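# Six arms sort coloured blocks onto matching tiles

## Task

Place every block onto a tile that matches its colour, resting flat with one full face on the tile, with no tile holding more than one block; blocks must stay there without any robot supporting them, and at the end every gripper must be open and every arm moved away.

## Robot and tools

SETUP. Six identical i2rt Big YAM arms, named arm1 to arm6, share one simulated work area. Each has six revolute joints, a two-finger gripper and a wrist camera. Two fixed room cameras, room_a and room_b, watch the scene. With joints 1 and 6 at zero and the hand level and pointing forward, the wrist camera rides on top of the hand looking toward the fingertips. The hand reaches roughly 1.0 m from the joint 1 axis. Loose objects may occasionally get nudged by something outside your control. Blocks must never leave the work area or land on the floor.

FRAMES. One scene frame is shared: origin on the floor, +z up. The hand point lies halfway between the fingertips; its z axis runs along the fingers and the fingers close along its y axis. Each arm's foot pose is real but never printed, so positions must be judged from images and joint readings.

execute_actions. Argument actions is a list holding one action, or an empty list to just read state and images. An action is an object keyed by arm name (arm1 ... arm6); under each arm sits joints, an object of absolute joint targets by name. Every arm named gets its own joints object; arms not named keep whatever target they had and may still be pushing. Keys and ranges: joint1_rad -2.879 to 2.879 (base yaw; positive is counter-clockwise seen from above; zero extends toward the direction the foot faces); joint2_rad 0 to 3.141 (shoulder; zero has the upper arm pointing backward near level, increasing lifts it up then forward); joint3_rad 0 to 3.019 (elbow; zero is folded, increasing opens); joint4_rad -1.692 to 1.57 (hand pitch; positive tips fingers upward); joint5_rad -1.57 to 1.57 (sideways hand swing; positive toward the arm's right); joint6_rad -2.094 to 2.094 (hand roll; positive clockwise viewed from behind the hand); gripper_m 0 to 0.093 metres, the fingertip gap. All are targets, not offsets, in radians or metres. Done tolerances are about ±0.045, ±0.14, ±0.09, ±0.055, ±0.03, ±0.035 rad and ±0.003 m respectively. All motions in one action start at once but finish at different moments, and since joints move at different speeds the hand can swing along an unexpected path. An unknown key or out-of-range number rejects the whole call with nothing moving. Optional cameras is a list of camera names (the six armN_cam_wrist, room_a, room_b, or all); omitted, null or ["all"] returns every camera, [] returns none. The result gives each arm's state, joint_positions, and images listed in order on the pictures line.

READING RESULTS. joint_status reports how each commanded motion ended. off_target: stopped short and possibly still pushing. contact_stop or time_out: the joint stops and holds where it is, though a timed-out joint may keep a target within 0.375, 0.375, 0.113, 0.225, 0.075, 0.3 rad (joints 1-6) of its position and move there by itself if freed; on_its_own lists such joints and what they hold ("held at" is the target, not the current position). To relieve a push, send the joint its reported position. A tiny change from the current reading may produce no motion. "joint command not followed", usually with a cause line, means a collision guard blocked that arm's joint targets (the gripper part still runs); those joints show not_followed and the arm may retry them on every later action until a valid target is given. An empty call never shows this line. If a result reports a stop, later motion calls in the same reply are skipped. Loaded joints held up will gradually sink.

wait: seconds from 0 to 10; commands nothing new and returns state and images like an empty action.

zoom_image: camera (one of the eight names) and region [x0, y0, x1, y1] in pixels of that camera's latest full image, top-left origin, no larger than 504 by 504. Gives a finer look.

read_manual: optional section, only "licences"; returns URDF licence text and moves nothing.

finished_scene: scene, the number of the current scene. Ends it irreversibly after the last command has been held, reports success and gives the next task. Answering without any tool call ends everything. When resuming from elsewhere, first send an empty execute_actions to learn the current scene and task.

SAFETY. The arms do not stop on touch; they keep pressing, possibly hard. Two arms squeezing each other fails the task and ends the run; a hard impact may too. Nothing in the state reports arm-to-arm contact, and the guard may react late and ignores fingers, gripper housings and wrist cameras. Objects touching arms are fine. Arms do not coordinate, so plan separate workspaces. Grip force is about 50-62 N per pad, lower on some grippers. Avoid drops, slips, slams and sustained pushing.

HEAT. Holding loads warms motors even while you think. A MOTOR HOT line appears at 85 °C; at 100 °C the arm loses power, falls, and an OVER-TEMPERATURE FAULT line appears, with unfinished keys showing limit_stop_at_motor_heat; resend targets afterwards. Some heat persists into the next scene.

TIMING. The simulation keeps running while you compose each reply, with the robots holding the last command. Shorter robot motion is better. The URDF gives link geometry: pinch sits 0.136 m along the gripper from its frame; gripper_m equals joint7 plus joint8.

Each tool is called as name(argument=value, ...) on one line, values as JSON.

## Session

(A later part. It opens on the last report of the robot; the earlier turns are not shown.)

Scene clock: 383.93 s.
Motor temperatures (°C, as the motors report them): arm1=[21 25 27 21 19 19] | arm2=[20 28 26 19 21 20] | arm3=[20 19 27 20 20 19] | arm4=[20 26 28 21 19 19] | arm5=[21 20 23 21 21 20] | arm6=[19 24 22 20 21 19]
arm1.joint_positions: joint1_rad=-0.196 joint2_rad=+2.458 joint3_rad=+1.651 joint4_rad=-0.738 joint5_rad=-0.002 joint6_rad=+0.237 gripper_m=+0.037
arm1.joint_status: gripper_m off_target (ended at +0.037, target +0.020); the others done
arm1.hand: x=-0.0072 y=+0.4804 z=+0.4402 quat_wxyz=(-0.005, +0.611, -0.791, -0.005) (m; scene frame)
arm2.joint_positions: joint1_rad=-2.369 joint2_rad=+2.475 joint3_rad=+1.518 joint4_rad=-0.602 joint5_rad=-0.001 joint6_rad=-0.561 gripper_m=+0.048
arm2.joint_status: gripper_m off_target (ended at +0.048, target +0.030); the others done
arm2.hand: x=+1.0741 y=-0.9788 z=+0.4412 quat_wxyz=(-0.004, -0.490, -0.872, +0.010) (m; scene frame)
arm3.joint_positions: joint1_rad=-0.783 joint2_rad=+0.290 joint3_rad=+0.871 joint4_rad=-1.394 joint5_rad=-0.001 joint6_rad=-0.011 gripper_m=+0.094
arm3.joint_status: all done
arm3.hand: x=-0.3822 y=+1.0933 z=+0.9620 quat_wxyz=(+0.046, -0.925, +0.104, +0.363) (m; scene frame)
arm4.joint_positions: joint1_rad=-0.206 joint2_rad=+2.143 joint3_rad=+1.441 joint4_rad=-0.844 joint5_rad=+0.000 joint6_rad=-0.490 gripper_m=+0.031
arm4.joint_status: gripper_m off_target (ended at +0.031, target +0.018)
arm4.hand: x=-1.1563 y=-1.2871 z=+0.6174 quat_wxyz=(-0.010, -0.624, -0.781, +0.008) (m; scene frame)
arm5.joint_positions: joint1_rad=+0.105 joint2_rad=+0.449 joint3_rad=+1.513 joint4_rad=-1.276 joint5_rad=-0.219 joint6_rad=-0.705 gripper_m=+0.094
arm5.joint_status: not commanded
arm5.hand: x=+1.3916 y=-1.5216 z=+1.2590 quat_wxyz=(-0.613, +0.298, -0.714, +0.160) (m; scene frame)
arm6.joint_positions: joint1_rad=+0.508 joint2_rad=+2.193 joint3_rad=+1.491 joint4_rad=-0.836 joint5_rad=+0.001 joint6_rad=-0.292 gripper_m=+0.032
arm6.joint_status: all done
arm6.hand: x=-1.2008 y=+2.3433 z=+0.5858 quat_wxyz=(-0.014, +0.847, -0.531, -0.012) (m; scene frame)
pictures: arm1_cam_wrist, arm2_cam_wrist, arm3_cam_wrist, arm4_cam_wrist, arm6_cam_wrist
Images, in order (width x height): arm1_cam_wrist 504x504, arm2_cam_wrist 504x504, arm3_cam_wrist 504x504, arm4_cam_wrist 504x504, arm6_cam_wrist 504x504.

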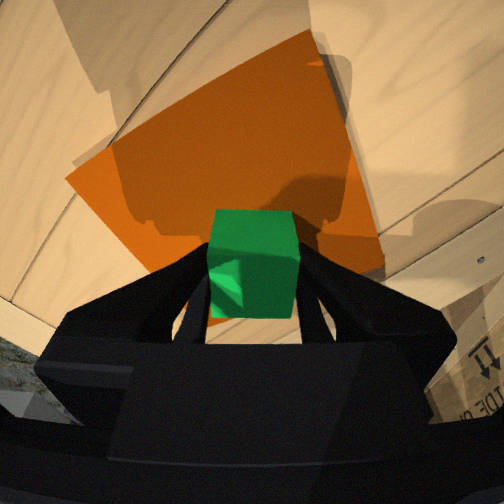

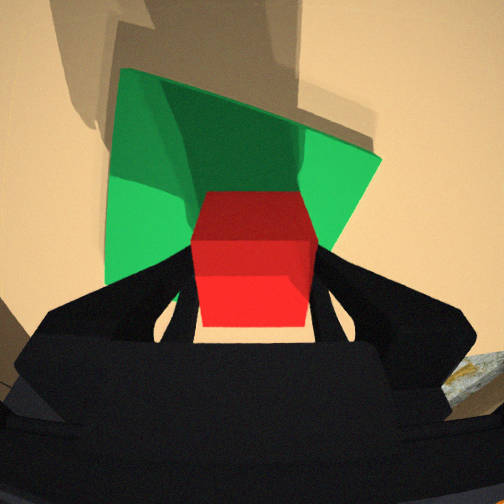

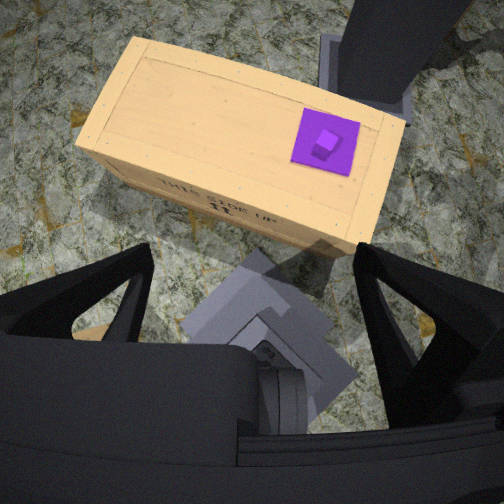

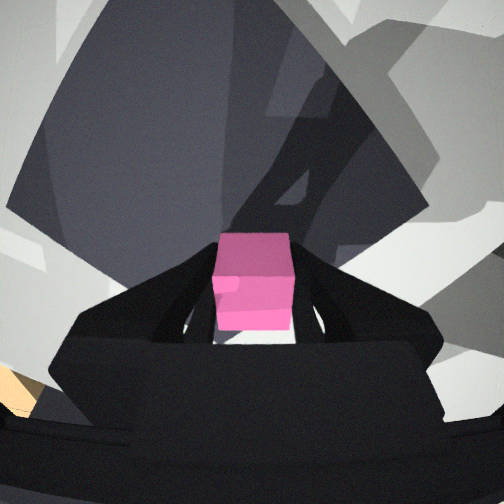

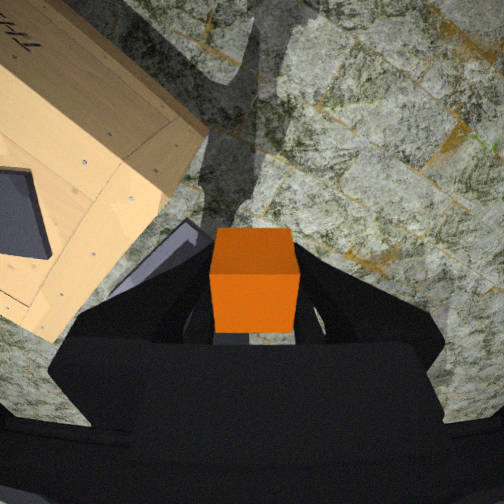

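execute_actions(actions=[{"arm1": {"joints": {"joint1_rad": -1.8, "joint2_rad": 1.0, "joint3_rad": 1.02, "joint4_rad": -0.8, "joint6_rad": 0}}, "arm2": {"joints": {"joint1_rad": 0.02, "joint2_rad": 1.92, "joint3_rad": 1.905, "joint4_rad": -1.53, "joint6_rad": 0}}, "arm4": {"joints": {"joint1_rad": -1.25, "joint2_rad": 0.9, "joint3_rad": 0.92, "joint4_rad": -0.8, "joint6_rad": 0}}, "arm6": {"joints": {"joint1_rad": -2.232, "joint2_rad": 2.27, "joint3_rad": 1.705, "joint4_rad": -1.0, "joint6_rad": 0}}}], cameras=["arm1_cam_wrist", "arm2_cam_wrist", "arm3_cam_wrist", "arm4_cam_wrist", "arm6_cam_wrist"])

Scene clock: 494.87 s.
Motor temperatures (°C, as the motors report them): arm1=[21 27 27 21 19 19] | arm2=[20 29 25 19 21 20] | arm3=[20 19 28 19 20 19] | arm4=[20 26 28 21 19 19] | arm5=[21 20 24 21 21 20] | arm6=[19 25 24 20 21 19]
arm1.joint_positions: joint1_rad=-1.799 joint2_rad=+0.993 joint3_rad=+1.021 joint4_rad=-0.794 joint5_rad=+0.001 joint6_rad=+0.008 gripper_m=+0.037
arm1.joint_status: all done
arm1.hand: x=+0.4107 y=-0.1644 z=+0.9785 quat_wxyz=(-0.393, -0.025, -0.919, +0.014) (m; scene frame)
arm2.joint_positions: joint1_rad=+0.031 joint2_rad=+1.948 joint3_rad=+1.895 joint4_rad=-1.517 joint5_rad=-0.002 joint6_rad=-0.009 gripper_m=+0.048
arm2.joint_status: all done
arm2.hand: x=+1.5008 y=+0.0504 z=+0.8676 quat_wxyz=(+0.004, +0.400, -0.916, +0.002) (m; scene frame)
arm3.joint_positions: joint1_rad=-0.783 joint2_rad=+0.290 joint3_rad=+0.871 joint4_rad=-1.394 joint5_rad=-0.001 joint6_rad=-0.011 gripper_m=+0.094
arm3.joint_status: not commanded
arm3.hand: x=-0.3822 y=+1.0933 z=+0.9620 quat_wxyz=(+0.046, -0.925, +0.104, +0.363) (m; scene frame)
arm4.joint_positions: joint1_rad=-1.242 joint2_rad=+0.891 joint3_rad=+0.936 joint4_rad=-0.807 joint5_rad=+0.001 joint6_rad=-0.011 gripper_m=+0.031
arm4.joint_status: all done
arm4.hand: x=-1.3891 y=-0.8295 z=+1.0096 quat_wxyz=(-0.051, -0.913, -0.127, +0.385) (m; scene frame)
arm5.joint_positions: joint1_rad=+0.105 joint2_rad=+0.449 joint3_rad=+1.513 joint4_rad=-1.276 joint5_rad=-0.219 joint6_rad=-0.705 gripper_m=+0.094
arm5.joint_status: not commanded
arm5.hand: x=+1.3916 y=-1.5216 z=+1.2590 quat_wxyz=(-0.613, +0.298, -0.714, +0.160) (m; scene frame)
arm6.joint_positions: joint1_rad=-2.232 joint2_rad=+2.268 joint3_rad=+1.698 joint4_rad=-0.984 joint5_rad=+0.002 joint6_rad=-0.006 gripper_m=+0.031
arm6.joint_status: all done
arm6.hand: x=-0.7647 y=+1.2088 z=+0.6009 quat_wxyz=(-0.006, -0.481, -0.877, +0.004) (m; scene frame)
pictures: arm1_cam_wrist, arm2_cam_wrist, arm3_cam_wrist, arm4_cam_wrist, arm6_cam_wrist
Images, in order (width x height): arm1_cam_wrist 504x504, arm2_cam_wrist 504x504, arm3_cam_wrist 504x504, arm4_cam_wrist 504x504, arm6_cam_wrist 504x504.

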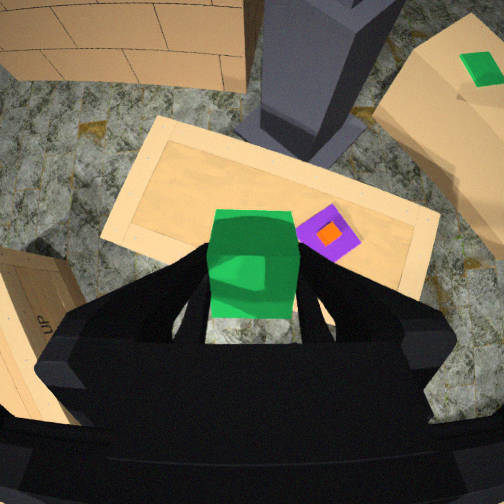

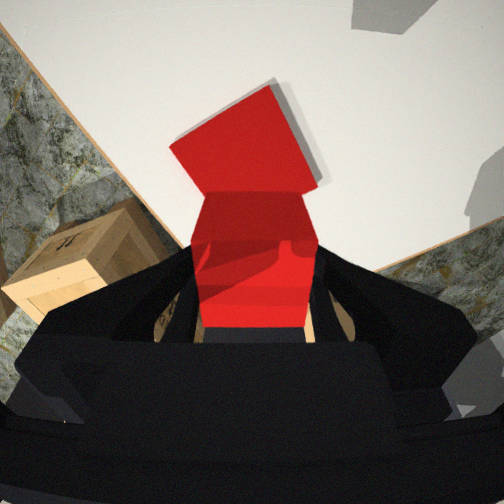

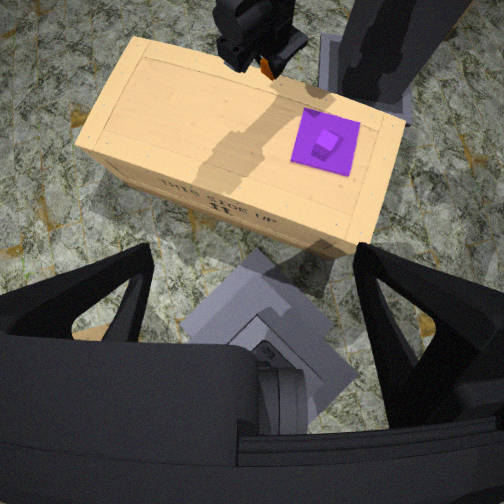

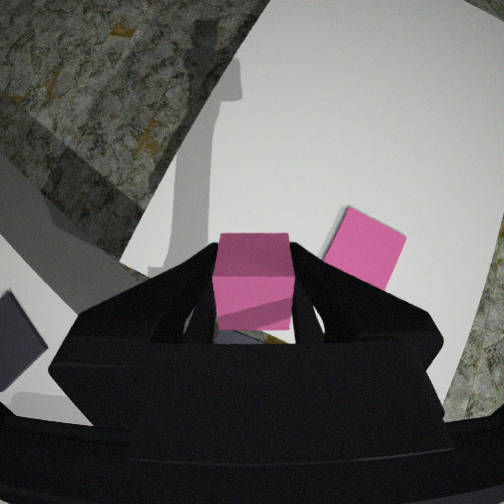

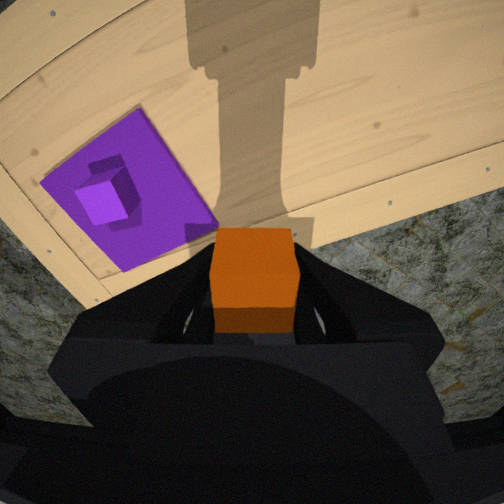

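execute_actions(actions=[{"arm1": {"joints": {"joint1_rad": -1.868, "joint2_rad": 2.236, "joint3_rad": 1.605, "joint4_rad": -0.92}}, "arm2": {"joints": {"joint3_rad": 1.50, "joint4_rad": -1.10}}, "arm4": {"joints": {"joint1_rad": -1.727, "joint2_rad": 2.066, "joint3_rad": 1.43, "joint4_rad": -0.90}}, "arm6": {"joints": {"joint2_rad": 2.655, "joint3_rad": 1.805, "joint4_rad": -0.70}}}], cameras=["arm1_cam_wrist", "arm2_cam_wrist", "arm3_cam_wrist", "arm4_cam_wrist", "arm6_cam_wrist"])

Scene clock: 575.43 s.
Motor temperatures (°C, as the motors report them): arm1=[21 24 30 21 19 19] | arm2=[20 30 28 19 21 20] | arm3=[20 19 29 19 20 19] | arm4=[20 23 30 21 19 19] | arm5=[21 20 24 21 21 20] | arm6=[19 26 24 20 21 19]
arm1.joint_positions: joint1_rad=-1.867 joint2_rad=+2.240 joint3_rad=+1.584 joint4_rad=-0.916 joint5_rad=+0.001 joint6_rad=+0.007 gripper_m=+0.037
arm1.joint_status: all done
arm1.hand: x=+0.5893 y=-0.2196 z=+0.5612 quat_wxyz=(-0.001, -0.062, -0.998, +0.006) (m; scene frame)
arm2.joint_positions: joint1_rad=+0.031 joint2_rad=+1.945 joint3_rad=+1.492 joint4_rad=-1.115 joint5_rad=-0.002 joint6_rad=-0.009 gripper_m=+0.048
arm2.joint_status: all done
arm2.hand: x=+1.4738 y=+0.0211 z=+0.7221 quat_wxyz=(+0.003, +0.400, -0.916, +0.002) (m; scene frame)
arm3.joint_positions: joint1_rad=-0.783 joint2_rad=+0.290 joint3_rad=+0.871 joint4_rad=-1.394 joint5_rad=-0.001 joint6_rad=-0.011 gripper_m=+0.094
arm3.joint_status: not commanded
arm3.hand: x=-0.3822 y=+1.0933 z=+0.9620 quat_wxyz=(+0.046, -0.925, +0.104, +0.363) (m; scene frame)
arm4.joint_positions: joint1_rad=-1.732 joint2_rad=+2.064 joint3_rad=+1.415 joint4_rad=-0.889 joint5_rad=+0.001 joint6_rad=-0.010 gripper_m=+0.031
arm4.joint_status: all done
arm4.hand: x=-1.5612 y=-0.5988 z=+0.6471 quat_wxyz=(+0.003, -0.994, +0.106, +0.010) (m; scene frame)
arm5.joint_positions: joint1_rad=+0.105 joint2_rad=+0.449 joint3_rad=+1.513 joint4_rad=-1.276 joint5_rad=-0.219 joint6_rad=-0.705 gripper_m=+0.094
arm5.joint_status: not commanded
arm5.hand: x=+1.3916 y=-1.5216 z=+1.2590 quat_wxyz=(-0.613, +0.298, -0.714, +0.160) (m; scene frame)
arm6.joint_positions: joint1_rad=-2.232 joint2_rad=+2.640 joint3_rad=+1.800 joint4_rad=-0.713 joint5_rad=+0.001 joint6_rad=-0.005 gripper_m=+0.031
arm6.joint_status: all done
arm6.hand: x=-0.7632 y=+1.2068 z=+0.3982 quat_wxyz=(-0.006, -0.481, -0.876, +0.004) (m; scene frame)
pictures: arm1_cam_wrist, arm2_cam_wrist, arm3_cam_wrist, arm4_cam_wrist, arm6_cam_wrist
Images, in order (width x height): arm1_cam_wrist 504x504, arm2_cam_wrist 504x504, arm3_cam_wrist 504x504, arm4_cam_wrist 504x504, arm6_cam_wrist 504x504.

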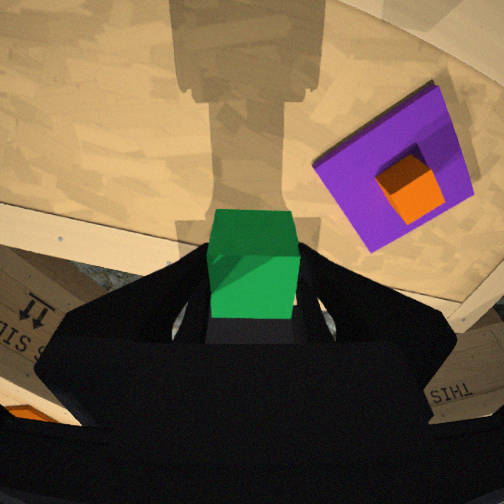

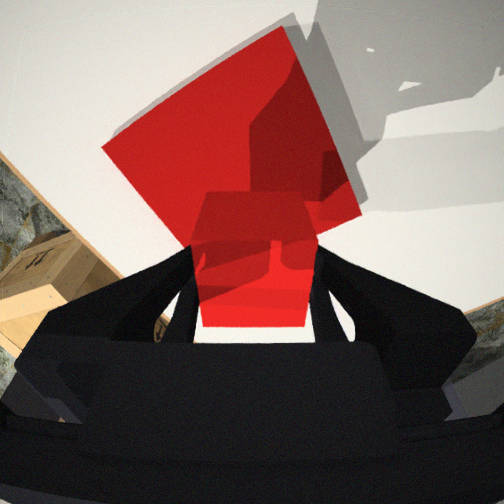

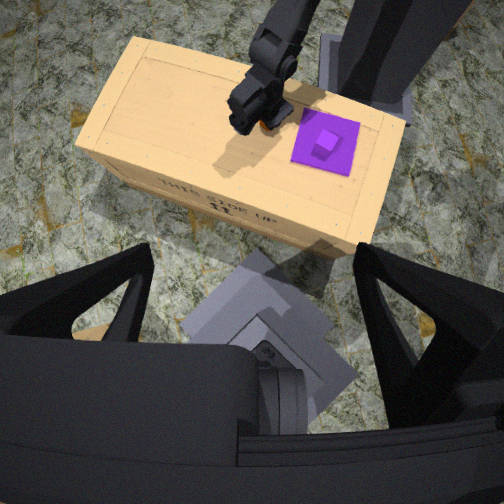

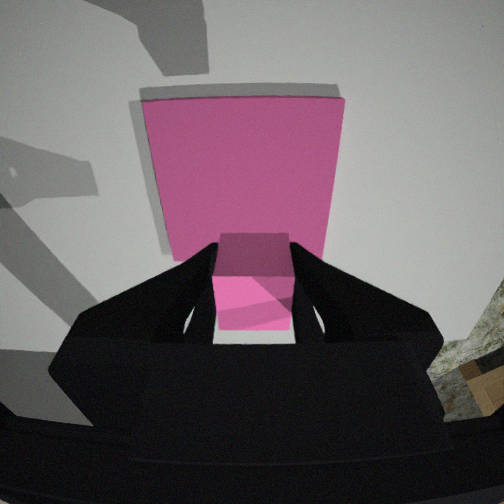

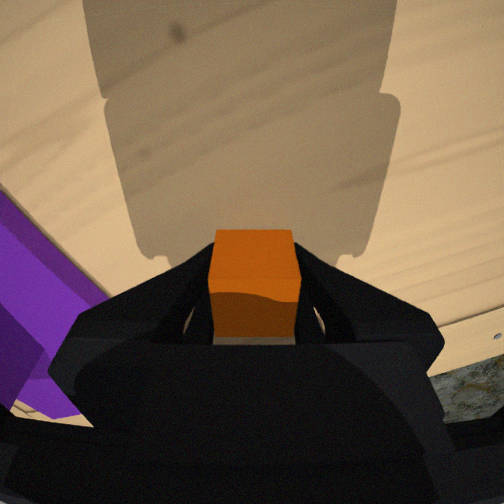

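execute_actions(actions=[{"arm1": {"joints": {"joint1_rad": -1.607, "joint2_rad": 2.57, "joint3_rad": 1.917, "joint4_rad": -0.89}}, "arm2": {"joints": {"joint2_rad": 1.968, "joint3_rad": 1.465, "joint4_rad": -1.022, "joint6_rad": -0.505}}, "arm3": {"joints": {"joint1_rad": -0.825, "joint6_rad": -0.84}}, "arm4": {"joints": {"joint2_rad": 2.195, "joint3_rad": 1.338, "joint4_rad": -0.698}}, "arm6": {"joints": {"gripper_m": 0.09, "joint2_rad": 0.9, "joint3_rad": 1.1, "joint4_rad": -1.0}}}], cameras=["arm1_cam_wrist", "arm2_cam_wrist", "arm3_cam_wrist", "arm4_cam_wrist", "arm6_cam_wrist"])

Scene clock: 656.17 s.
Motor temperatures (°C, as the motors report them): arm1=[21 28 30 21 19 19] | arm2=[20 31 28 19 21 20] | arm3=[20 19 29 19 20 19] | arm4=[20 26 29 21 19 19] | arm5=[21 20 24 21 21 20] | arm6=[19 27 23 20 21 19]
arm1.joint_positions: joint1_rad=-1.615 joint2_rad=+2.583 joint3_rad=+1.879 joint4_rad=-0.893 joint5_rad=-0.003 joint6_rad=+0.006 gripper_m=+0.037
arm1.joint_status: all done
arm1.hand: x=+0.6394 y=-0.0595 z=+0.4337 quat_wxyz=(+0.012, +0.064, -0.998, +0.005) (m; scene frame)
arm2.joint_positions: joint1_rad=+0.031 joint2_rad=+1.958 joint3_rad=+1.463 joint4_rad=-1.037 joint5_rad=-0.002 joint6_rad=-0.496 gripper_m=+0.048
arm2.joint_status: all done
arm2.hand: x=+1.4777 y=+0.0251 z=+0.7055 quat_wxyz=(-0.015, +0.609, -0.793, -0.002) (m; scene frame)
arm3.joint_positions: joint1_rad=-0.818 joint2_rad=+0.290 joint3_rad=+0.871 joint4_rad=-1.394 joint5_rad=-0.001 joint6_rad=-0.828 gripper_m=+0.094
arm3.joint_status: all done
arm3.hand: x=-0.3808 y=+1.0989 z=+0.9620 quat_wxyz=(+0.192, -0.895, -0.257, +0.311) (m; scene frame)
arm4.joint_positions: joint1_rad=-1.732 joint2_rad=+2.199 joint3_rad=+1.338 joint4_rad=-0.713 joint5_rad=+0.001 joint6_rad=-0.010 gripper_m=+0.031
arm4.joint_status: all done
arm4.hand: x=-1.5352 y=-0.6045 z=+0.5537 quat_wxyz=(+0.001, -0.994, +0.106, -0.008) (m; scene frame)
arm5.joint_positions: joint1_rad=+0.105 joint2_rad=+0.449 joint3_rad=+1.513 joint4_rad=-1.276 joint5_rad=-0.219 joint6_rad=-0.705 gripper_m=+0.094
arm5.joint_status: not commanded
arm5.hand: x=+1.3916 y=-1.5216 z=+1.2590 quat_wxyz=(-0.613, +0.298, -0.714, +0.160) (m; scene frame)
arm6.joint_positions: joint1_rad=-2.232 joint2_rad=+0.892 joint3_rad=+1.097 joint4_rad=-0.985 joint5_rad=+0.002 joint6_rad=-0.005 gripper_m=+0.090
arm6.joint_status: all done
arm6.hand: x=-0.9010 y=+1.4250 z=+1.0493 quat_wxyz=(-0.335, -0.445, -0.809, +0.187) (m; scene frame)
pictures: arm1_cam_wrist, arm2_cam_wrist, arm3_cam_wrist, arm4_cam_wrist, arm6_cam_wrist
Images, in order (width x height): arm1_cam_wrist 504x504, arm2_cam_wrist 504x504, arm3_cam_wrist 504x504, arm4_cam_wrist 504x504, arm6_cam_wrist 504x504.

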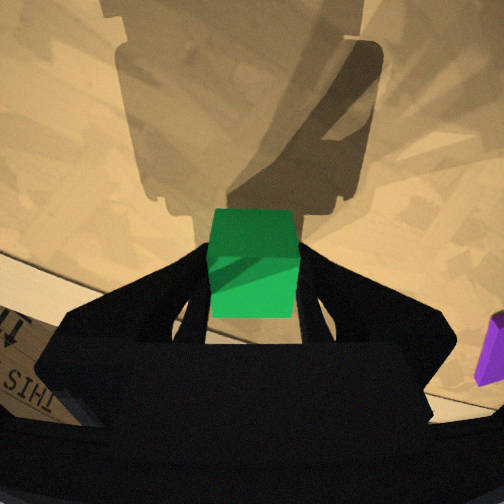

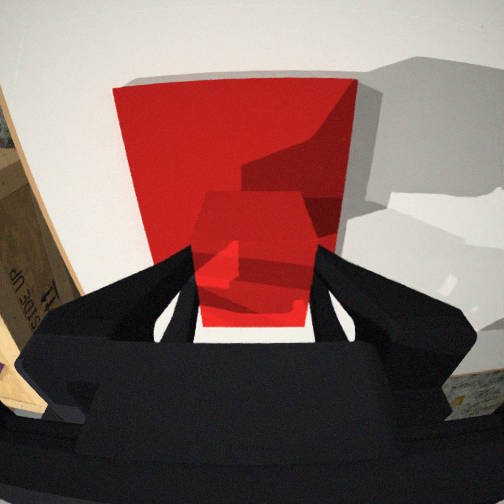

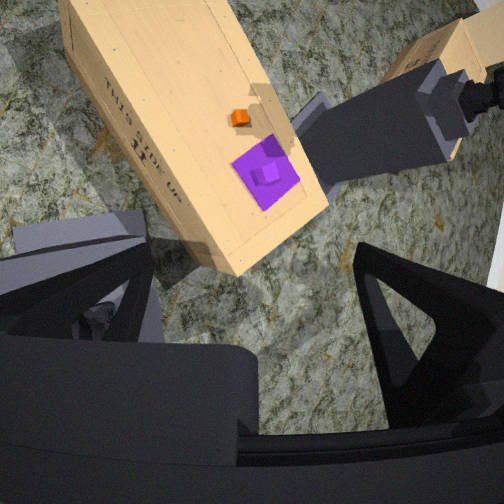

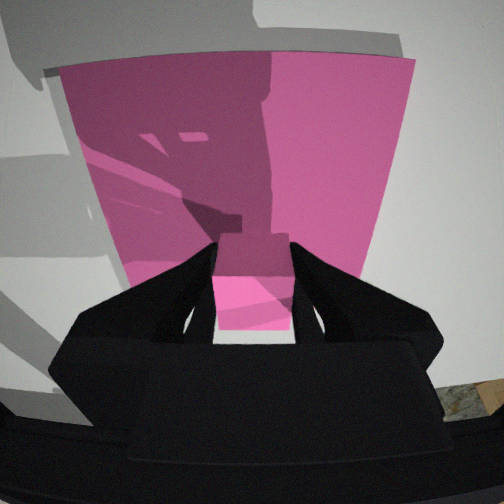

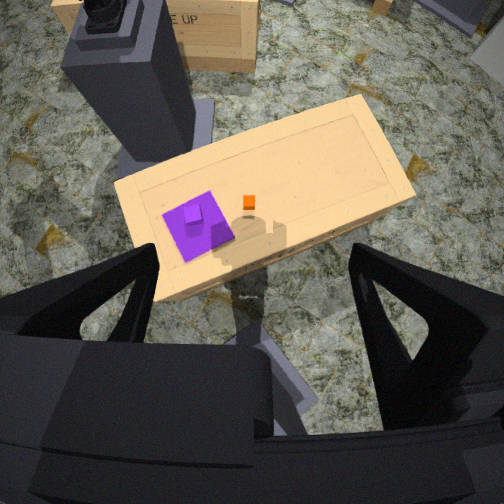

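execute_actions(actions=[])

Scene clock: 675.03 s.
Motor temperatures (°C, as the motors report them): arm1=[21 29 31 21 19 19] | arm2=[20 30 28 19 21 20] | arm3=[20 19 29 19 20 19] | arm4=[20 27 28 21 19 19] | arm5=[21 20 24 21 21 20] | arm6=[19 25 25 20 21 19]
arm1.joint_positions: joint1_rad=-1.615 joint2_rad=+2.583 joint3_rad=+1.879 joint4_rad=-0.893 joint5_rad=-0.003 joint6_rad=+0.006 gripper_m=+0.037
arm1.joint_status: all done
arm1.hand: x=+0.6394 y=-0.0595 z=+0.4337 quat_wxyz=(+0.012, +0.064, -0.998, +0.005) (m; scene frame)
arm2.joint_positions: joint1_rad=+0.031 joint2_rad=+1.958 joint3_rad=+1.463 joint4_rad=-1.037 joint5_rad=-0.002 joint6_rad=-0.496 gripper_m=+0.048
arm2.joint_status: all done
arm2.hand: x=+1.4777 y=+0.0251 z=+0.7055 quat_wxyz=(-0.015, +0.609, -0.793, -0.002) (m; scene frame)
arm3.joint_positions: joint1_rad=-0.818 joint2_rad=+0.290 joint3_rad=+0.871 joint4_rad=-1.394 joint5_rad=-0.001 joint6_rad=-0.828 gripper_m=+0.094
arm3.joint_status: all done
arm3.hand: x=-0.3808 y=+1.0989 z=+0.9620 quat_wxyz=(+0.192, -0.895, -0.257, +0.311) (m; scene frame)
arm4.joint_positions: joint1_rad=-1.732 joint2_rad=+2.199 joint3_rad=+1.338 joint4_rad=-0.713 joint5_rad=+0.001 joint6_rad=-0.010 gripper_m=+0.031
arm4.joint_status: all done
arm4.hand: x=-1.5352 y=-0.6045 z=+0.5537 quat_wxyz=(+0.001, -0.994, +0.106, -0.008) (m; scene frame)
arm5.joint_positions: joint1_rad=+0.105 joint2_rad=+0.449 joint3_rad=+1.513 joint4_rad=-1.276 joint5_rad=-0.219 joint6_rad=-0.705 gripper_m=+0.094
arm5.joint_status: not commanded
arm5.hand: x=+1.3916 y=-1.5216 z=+1.2590 quat_wxyz=(-0.613, +0.298, -0.714, +0.160) (m; scene frame)
arm6.joint_positions: joint1_rad=-2.232 joint2_rad=+0.892 joint3_rad=+1.097 joint4_rad=-0.985 joint5_rad=+0.002 joint6_rad=-0.005 gripper_m=+0.090
arm6.joint_status: all done
arm6.hand: x=-0.9010 y=+1.4250 z=+1.0493 quat_wxyz=(-0.335, -0.445, -0.809, +0.187) (m; scene frame)
pictures: arm1_cam_wrist, arm2_cam_wrist, arm3_cam_wrist, arm4_cam_wrist, arm5_cam_wrist, arm6_cam_wrist, room_a, room_b
Images, in order (width x height): arm1_cam_wrist 504x504, arm2_cam_wrist 504x504, arm3_cam_wrist 504x504, arm4_cam_wrist 504x504, arm5_cam_wrist 504x504, arm6_cam_wrist 504x504, room_a 504x504, room_b 504x504.

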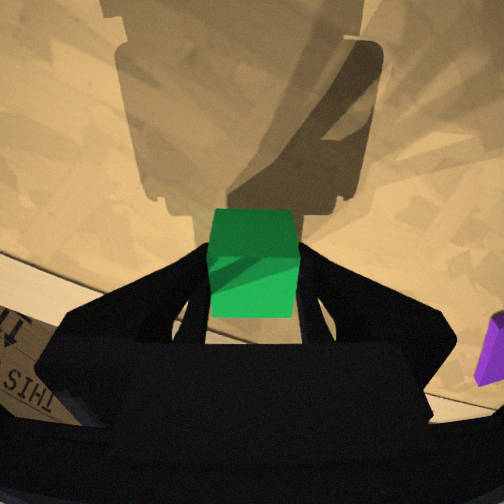

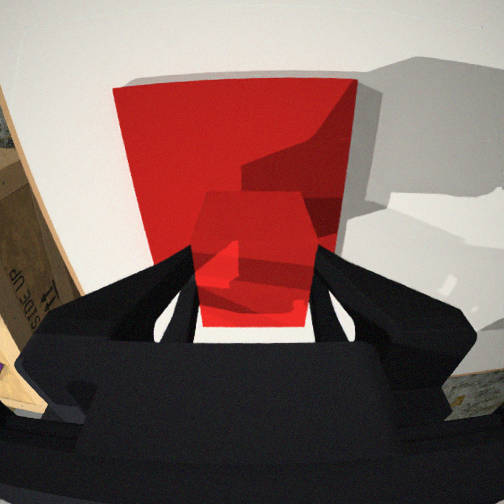

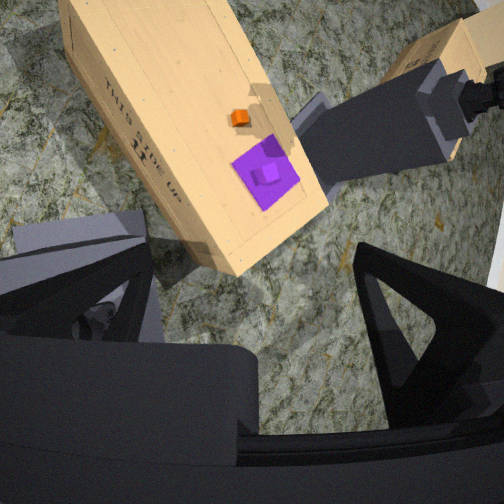

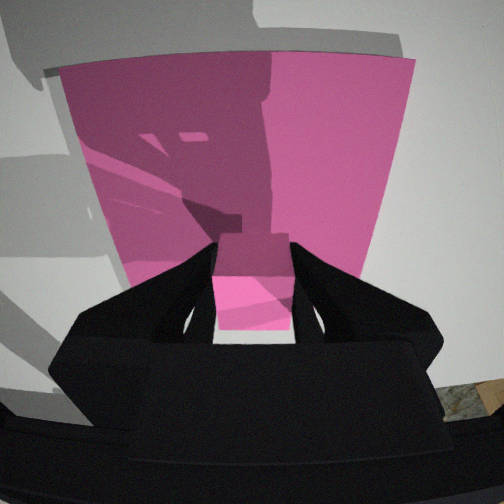

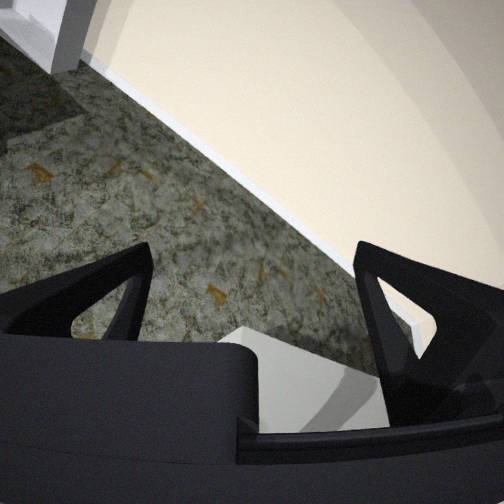

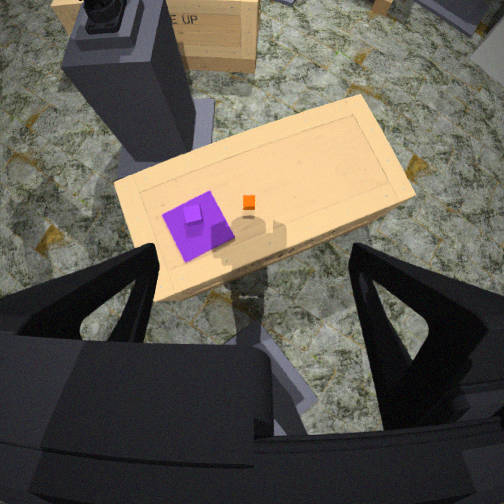

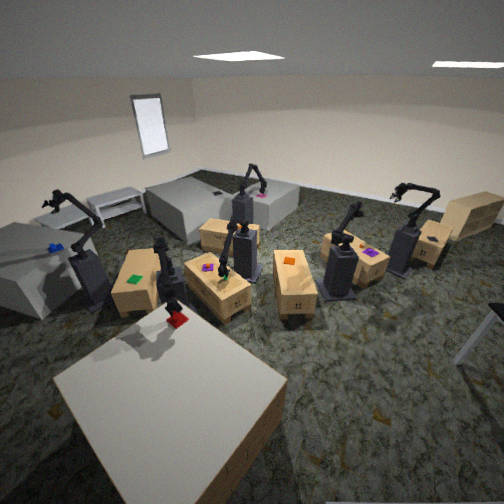

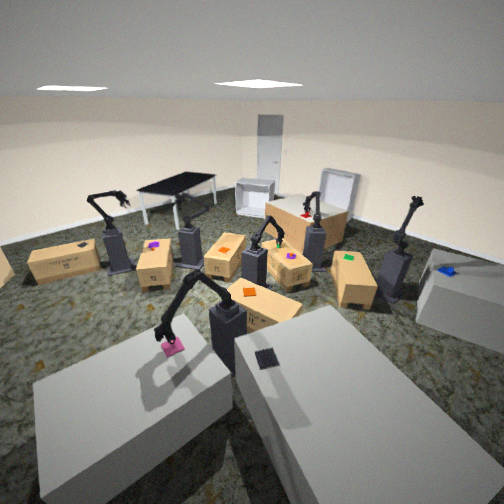

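execute_actions(actions=[{"arm1": {"joints": {"gripper_m": 0.09, "joint2_rad": 2.198, "joint3_rad": 1.58, "joint4_rad": -0.95}}, "arm2": {"joints": {"joint2_rad": 2.005}}, "arm4": {"joints": {"joint2_rad": 2.234, "joint4_rad": -0.68}}, "arm3": {"joints": {"joint1_rad": -0.825, "joint2_rad": 2.20, "joint3_rad": 1.40, "joint4_rad": -0.75, "joint6_rad": -0.84}}, "arm6": {"joints": {"joint2_rad": 0.3, "joint3_rad": 0.9, "joint4_rad": -1.4}}}], cameras=["arm1_cam_wrist", "arm2_cam_wrist", "arm3_cam_wrist", "arm4_cam_wrist"])

Scene clock: 720.73 s.
Motor temperatures (°C, as the motors report them): arm1=[21 30 31 21 19 19] | arm2=[20 30 28 19 21 20] | arm3=[20 19 30 19 20 19] | arm4=[20 27 28 21 19 19] | arm5=[21 20 25 21 21 20] | arm6=[19 24 26 20 21 19]
arm1.joint_positions: joint1_rad=-1.615 joint2_rad=+2.184 joint3_rad=+1.583 joint4_rad=-0.944 joint5_rad=-0.003 joint6_rad=+0.006 gripper_m=+0.090
arm1.joint_status: all done
arm1.hand: x=+0.5920 y=-0.0641 z=+0.5918 quat_wxyz=(-0.013, +0.064, -0.998, +0.003) (m; scene frame)
arm2.joint_positions: joint1_rad=+0.031 joint2_rad=+1.996 joint3_rad=+1.463 joint4_rad=-1.033 joint5_rad=-0.001 joint6_rad=-0.496 gripper_m=+0.048
arm2.joint_status: all done
arm2.hand: x=+1.4755 y=+0.0224 z=+0.6844 quat_wxyz=(+0.002, +0.609, -0.793, +0.002) (m; scene frame)
arm3.joint_positions: joint1_rad=-0.818 joint2_rad=+2.209 joint3_rad=+1.380 joint4_rad=-0.753 joint5_rad=-0.001 joint6_rad=-0.829 gripper_m=+0.094
arm3.joint_status: all done
arm3.hand: x=-0.7527 y=+1.2033 z=+0.4900 quat_wxyz=(-0.005, -0.961, -0.276, -0.009) (m; scene frame)
arm4.joint_positions: joint1_rad=-1.732 joint2_rad=+2.209 joint3_rad=+1.338 joint4_rad=-0.695 joint5_rad=+0.001 joint6_rad=-0.010 gripper_m=+0.031
arm4.joint_status: all done
arm4.hand: x=-1.5368 y=-0.6041 z=+0.5487 quat_wxyz=(+0.001, -0.994, +0.106, -0.004) (m; scene frame)
arm5.joint_positions: joint1_rad=+0.105 joint2_rad=+0.449 joint3_rad=+1.513 joint4_rad=-1.276 joint5_rad=-0.219 joint6_rad=-0.705 gripper_m=+0.094
arm5.joint_status: not commanded
arm5.hand: x=+1.3916 y=-1.5216 z=+1.2590 quat_wxyz=(-0.613, +0.298, -0.714, +0.160) (m; scene frame)
arm6.joint_positions: joint1_rad=-2.232 joint2_rad=+0.299 joint3_rad=+0.887 joint4_rad=-1.383 joint5_rad=+0.002 joint6_rad=-0.005 gripper_m=+0.090
arm6.joint_status: all done
arm6.hand: x=-1.0159 y=+1.6079 z=+1.0206 quat_wxyz=(-0.329, -0.446, -0.812, +0.184) (m; scene frame)
pictures: arm1_cam_wrist, arm2_cam_wrist, arm3_cam_wrist, arm4_cam_wrist
Images, in order (width x height): arm1_cam_wrist 504x504, arm2_cam_wrist 504x504, arm3_cam_wrist 504x504, arm4_cam_wrist 504x504.

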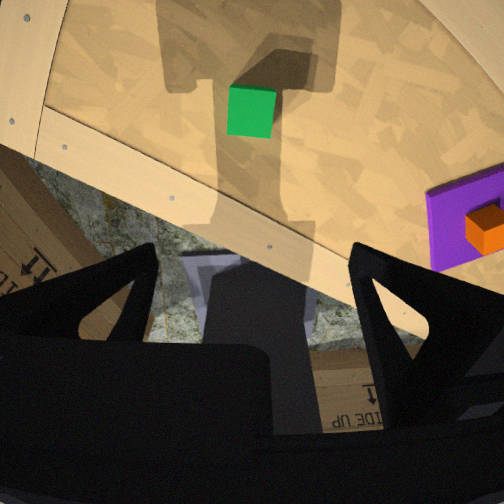

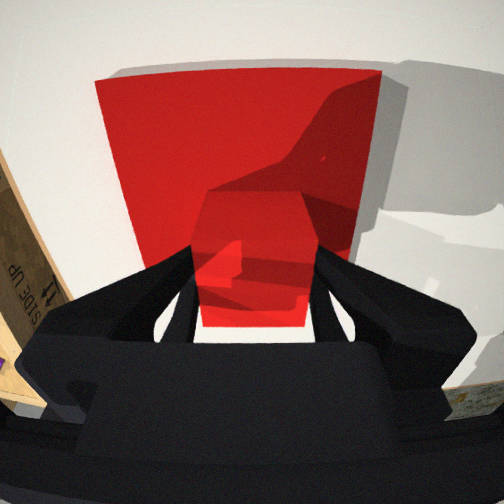

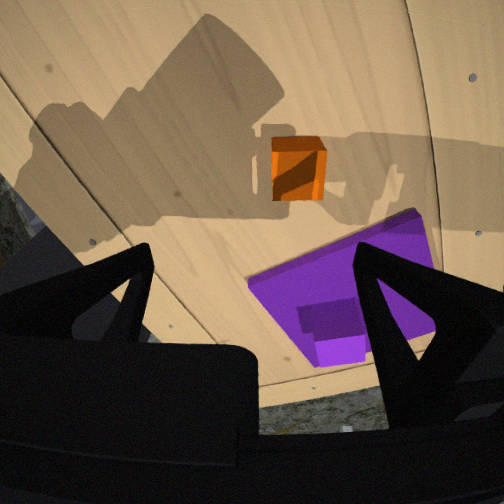

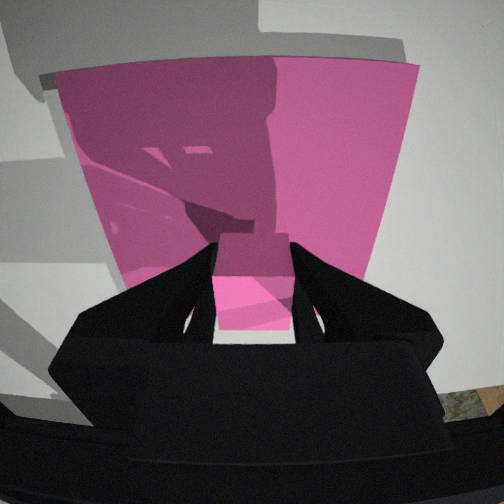

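zoom_image(camera="arm1_cam_wrist", region=[384, 140, 504, 290])

Region (384, 140, 504, 290) of arm1_cam_wrist's 504x504 image, scaled by 3.360, with more detail than that image has; it fills the left 403 columns of this view, and the rest is white.

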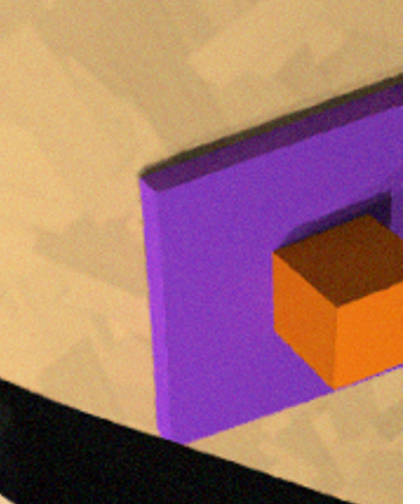

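execute_actions(actions=[{"arm1": {"joints": {"joint1_rad": -2.095, "joint2_rad": 2.30, "joint3_rad": 1.575, "joint4_rad": -0.84, "joint6_rad": 0.62}}, "arm2": {"joints": {"gripper_m": 0.093, "joint2_rad": 1.72, "joint3_rad": 1.36, "joint4_rad": -1.22}}, "arm4": {"joints": {"joint2_rad": 2.265, "joint4_rad": -0.655}}, "arm3": {"joints": {"joint1_rad": -0.845, "joint2_rad": 2.425, "joint3_rad": 1.535, "joint4_rad": -0.65, "gripper_m": 0.08}}}], cameras=["arm1_cam_wrist", "arm2_cam_wrist", "arm3_cam_wrist", "arm4_cam_wrist"])

Scene clock: 768.87 s.
Motor temperatures (°C, as the motors report them): arm1=[21 29 30 21 19 19] | arm2=[20 30 28 19 21 20] | arm3=[20 22 27 19 20 19] | arm4=[20 27 28 21 19 19] | arm5=[21 20 25 21 21 20] | arm6=[19 23 26 20 21 19]
arm1.joint_positions: joint1_rad=-2.087 joint2_rad=+2.306 joint3_rad=+1.579 joint4_rad=-0.846 joint5_rad=+0.002 joint6_rad=+0.611 gripper_m=+0.090
arm1.joint_status: all done
arm1.hand: x=+0.5580 y=-0.3509 z=+0.5223 quat_wxyz=(-0.003, -0.457, -0.889, +0.005) (m; scene frame)
arm2.joint_positions: joint1_rad=+0.031 joint2_rad=+1.707 joint3_rad=+1.341 joint4_rad=-1.208 joint5_rad=-0.001 joint6_rad=-0.496 gripper_m=+0.093
arm2.joint_status: all done
arm2.hand: x=+1.4255 y=-0.0301 z=+0.7919 quat_wxyz=(+0.006, +0.609, -0.793, +0.002) (m; scene frame)
arm3.joint_positions: joint1_rad=-0.840 joint2_rad=+2.432 joint3_rad=+1.524 joint4_rad=-0.651 joint5_rad=+0.001 joint6_rad=-0.832 gripper_m=+0.080
arm3.joint_status: all done
arm3.hand: x=-0.7806 y=+1.2252 z=+0.4016 quat_wxyz=(+0.002, -0.964, -0.267, +0.000) (m; scene frame)
arm4.joint_positions: joint1_rad=-1.732 joint2_rad=+2.233 joint3_rad=+1.338 joint4_rad=-0.666 joint5_rad=+0.001 joint6_rad=-0.009 gripper_m=+0.031
arm4.joint_status: all done
arm4.hand: x=-1.5369 y=-0.6042 z=+0.5357 quat_wxyz=(+0.001, -0.994, +0.107, -0.001) (m; scene frame)
arm5.joint_positions: joint1_rad=+0.105 joint2_rad=+0.449 joint3_rad=+1.513 joint4_rad=-1.276 joint5_rad=-0.219 joint6_rad=-0.705 gripper_m=+0.094
arm5.joint_status: not commanded
arm5.hand: x=+1.3916 y=-1.5216 z=+1.2590 quat_wxyz=(-0.613, +0.298, -0.714, +0.160) (m; scene frame)
arm6.joint_positions: joint1_rad=-2.232 joint2_rad=+0.299 joint3_rad=+0.887 joint4_rad=-1.383 joint5_rad=+0.002 joint6_rad=-0.005 gripper_m=+0.090
arm6.joint_status: not commanded
arm6.hand: x=-1.0159 y=+1.6079 z=+1.0206 quat_wxyz=(-0.329, -0.446, -0.812, +0.184) (m; scene frame)
pictures: arm1_cam_wrist, arm2_cam_wrist, arm3_cam_wrist, arm4_cam_wrist
Images, in order (width x height): arm1_cam_wrist 504x504, arm2_cam_wrist 504x504, arm3_cam_wrist 504x504, arm4_cam_wrist 504x504.

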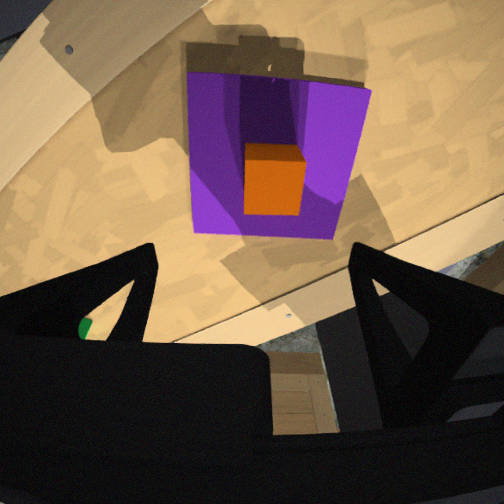

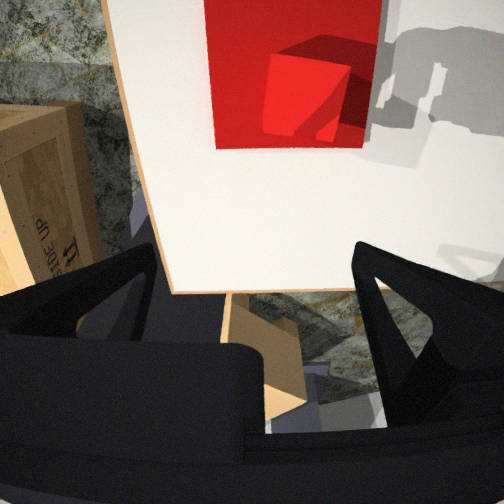

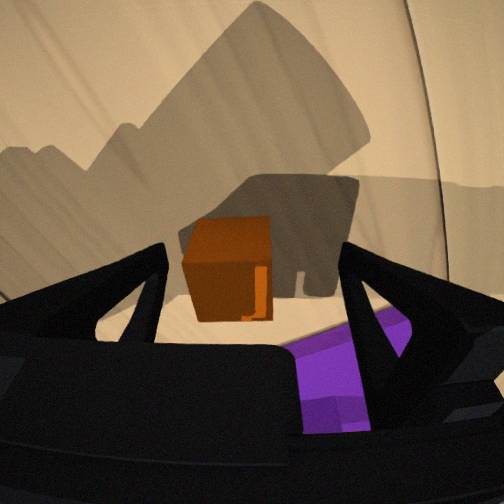

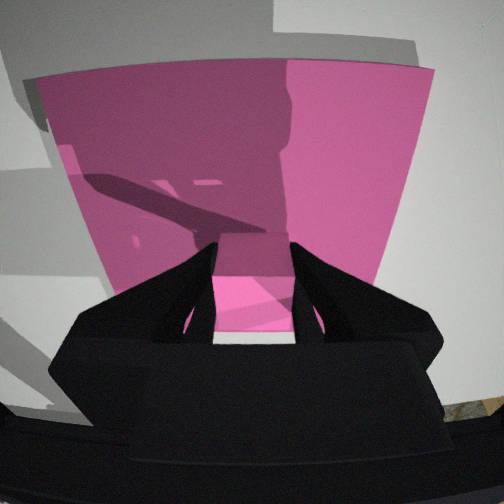

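execute_actions(actions=[{"arm1": {"joints": {"joint1_rad": -2.115, "joint2_rad": 2.46, "joint3_rad": 1.60, "joint4_rad": -0.685, "joint6_rad": 0.67, "gripper_m": 0.08}}, "arm2": {"joints": {"joint1_rad": 1.735, "joint2_rad": 1.90, "joint3_rad": 1.48, "joint4_rad": -1.13, "joint6_rad": -0.75}}, "arm4": {"joints": {"gripper_m": 0.09, "joint2_rad": 1.7, "joint3_rad": 1.25, "joint4_rad": -1.1}}, "arm3": {"joints": {"gripper_m": 0.02}}}], cameras=["arm1_cam_wrist", "arm2_cam_wrist", "arm3_cam_wrist", "arm4_cam_wrist", "room_b"])

Scene clock: 838.60 s.
Motor temperatures (°C, as the motors report them): arm1=[21 30 29 21 19 19] | arm2=[20 29 30 19 21 20] | arm3=[20 23 26 19 20 19] | arm4=[20 27 27 21 19 19] | arm5=[21 20 25 21 21 20] | arm6=[19 23 26 20 21 19]
arm1.joint_positions: joint1_rad=-2.112 joint2_rad=+2.469 joint3_rad=+1.583 joint4_rad=-0.695 joint5_rad=+0.002 joint6_rad=+0.662 gripper_m=+0.080
arm1.joint_status: all done
arm1.hand: x=+0.5416 y=-0.3616 z=+0.4276 quat_wxyz=(+0.001, -0.490, -0.872, +0.006) (m; scene frame)
arm2.joint_positions: joint1_rad=+1.742 joint2_rad=+1.909 joint3_rad=+1.447 joint4_rad=-1.134 joint5_rad=+0.000 joint6_rad=-0.742 gripper_m=+0.093
arm2.joint_status: all done
arm2.hand: x=+0.6376 y=-0.0748 z=+0.7304 quat_wxyz=(+0.012, +0.998, +0.063, +0.007) (m; scene frame)
arm3.joint_positions: joint1_rad=-0.840 joint2_rad=+2.432 joint3_rad=+1.524 joint4_rad=-0.651 joint5_rad=+0.001 joint6_rad=-0.832 gripper_m=+0.031
arm3.joint_status: gripper_m off_target (ended at +0.031, target +0.020)
arm3.hand: x=-0.7806 y=+1.2251 z=+0.4016 quat_wxyz=(+0.002, -0.964, -0.267, +0.000) (m; scene frame)
arm4.joint_positions: joint1_rad=-1.732 joint2_rad=+1.689 joint3_rad=+1.243 joint4_rad=-1.084 joint5_rad=+0.001 joint6_rad=-0.009 gripper_m=+0.090
arm4.joint_status: all done
arm4.hand: x=-1.4803 y=-0.6175 z=+0.7812 quat_wxyz=(+0.003, -0.994, +0.106, +0.014) (m; scene frame)
arm5.joint_positions: joint1_rad=+0.105 joint2_rad=+0.449 joint3_rad=+1.513 joint4_rad=-1.276 joint5_rad=-0.219 joint6_rad=-0.705 gripper_m=+0.094
arm5.joint_status: not commanded
arm5.hand: x=+1.3916 y=-1.5216 z=+1.2590 quat_wxyz=(-0.613, +0.298, -0.714, +0.160) (m; scene frame)
arm6.joint_positions: joint1_rad=-2.232 joint2_rad=+0.299 joint3_rad=+0.887 joint4_rad=-1.383 joint5_rad=+0.002 joint6_rad=-0.005 gripper_m=+0.090
arm6.joint_status: not commanded
arm6.hand: x=-1.0159 y=+1.6079 z=+1.0206 quat_wxyz=(-0.329, -0.446, -0.812, +0.184) (m; scene frame)
pictures: arm1_cam_wrist, arm2_cam_wrist, arm3_cam_wrist, arm4_cam_wrist, room_b
Images, in order (width x height): arm1_cam_wrist 504x504, arm2_cam_wrist 504x504, arm3_cam_wrist 504x504, arm4_cam_wrist 504x504, room_b 504x504.

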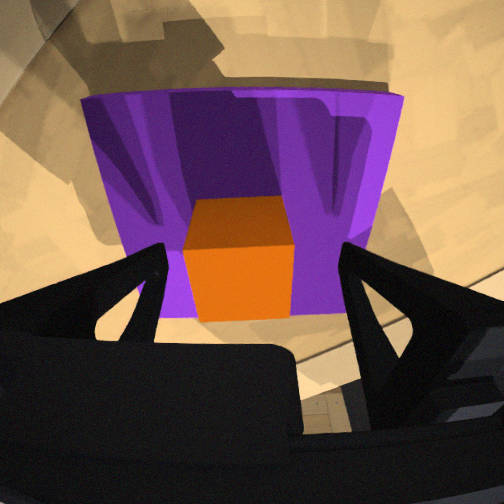

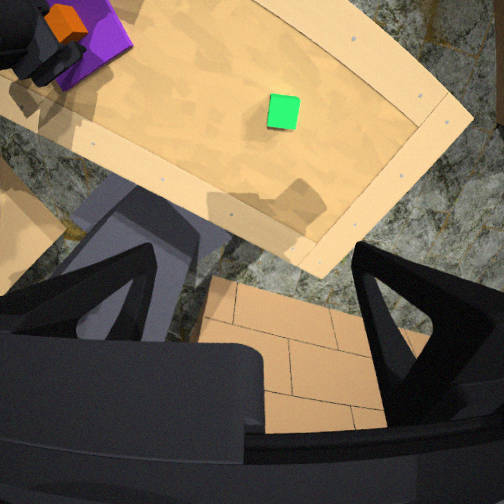

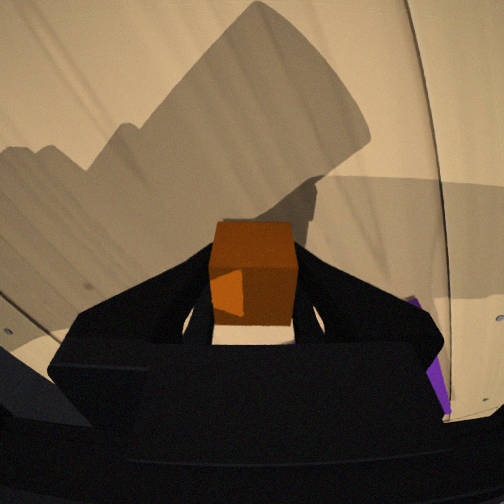

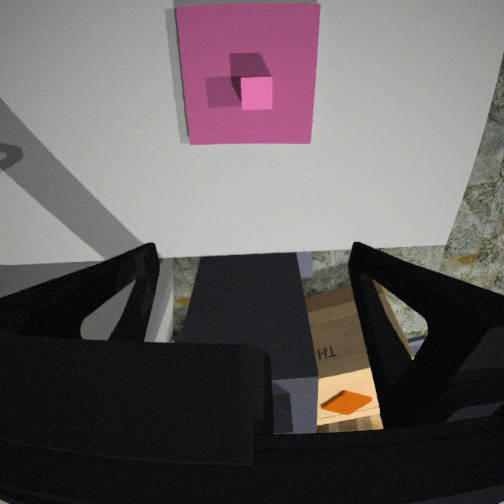

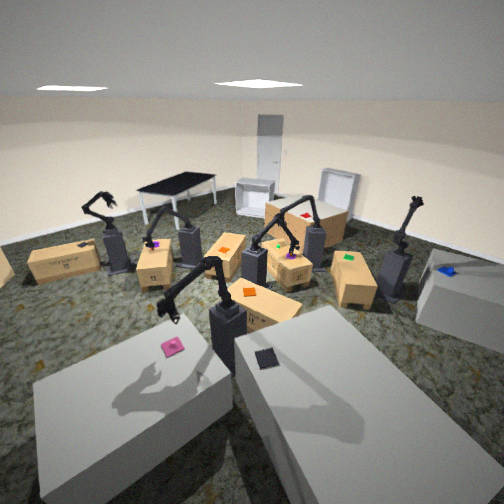

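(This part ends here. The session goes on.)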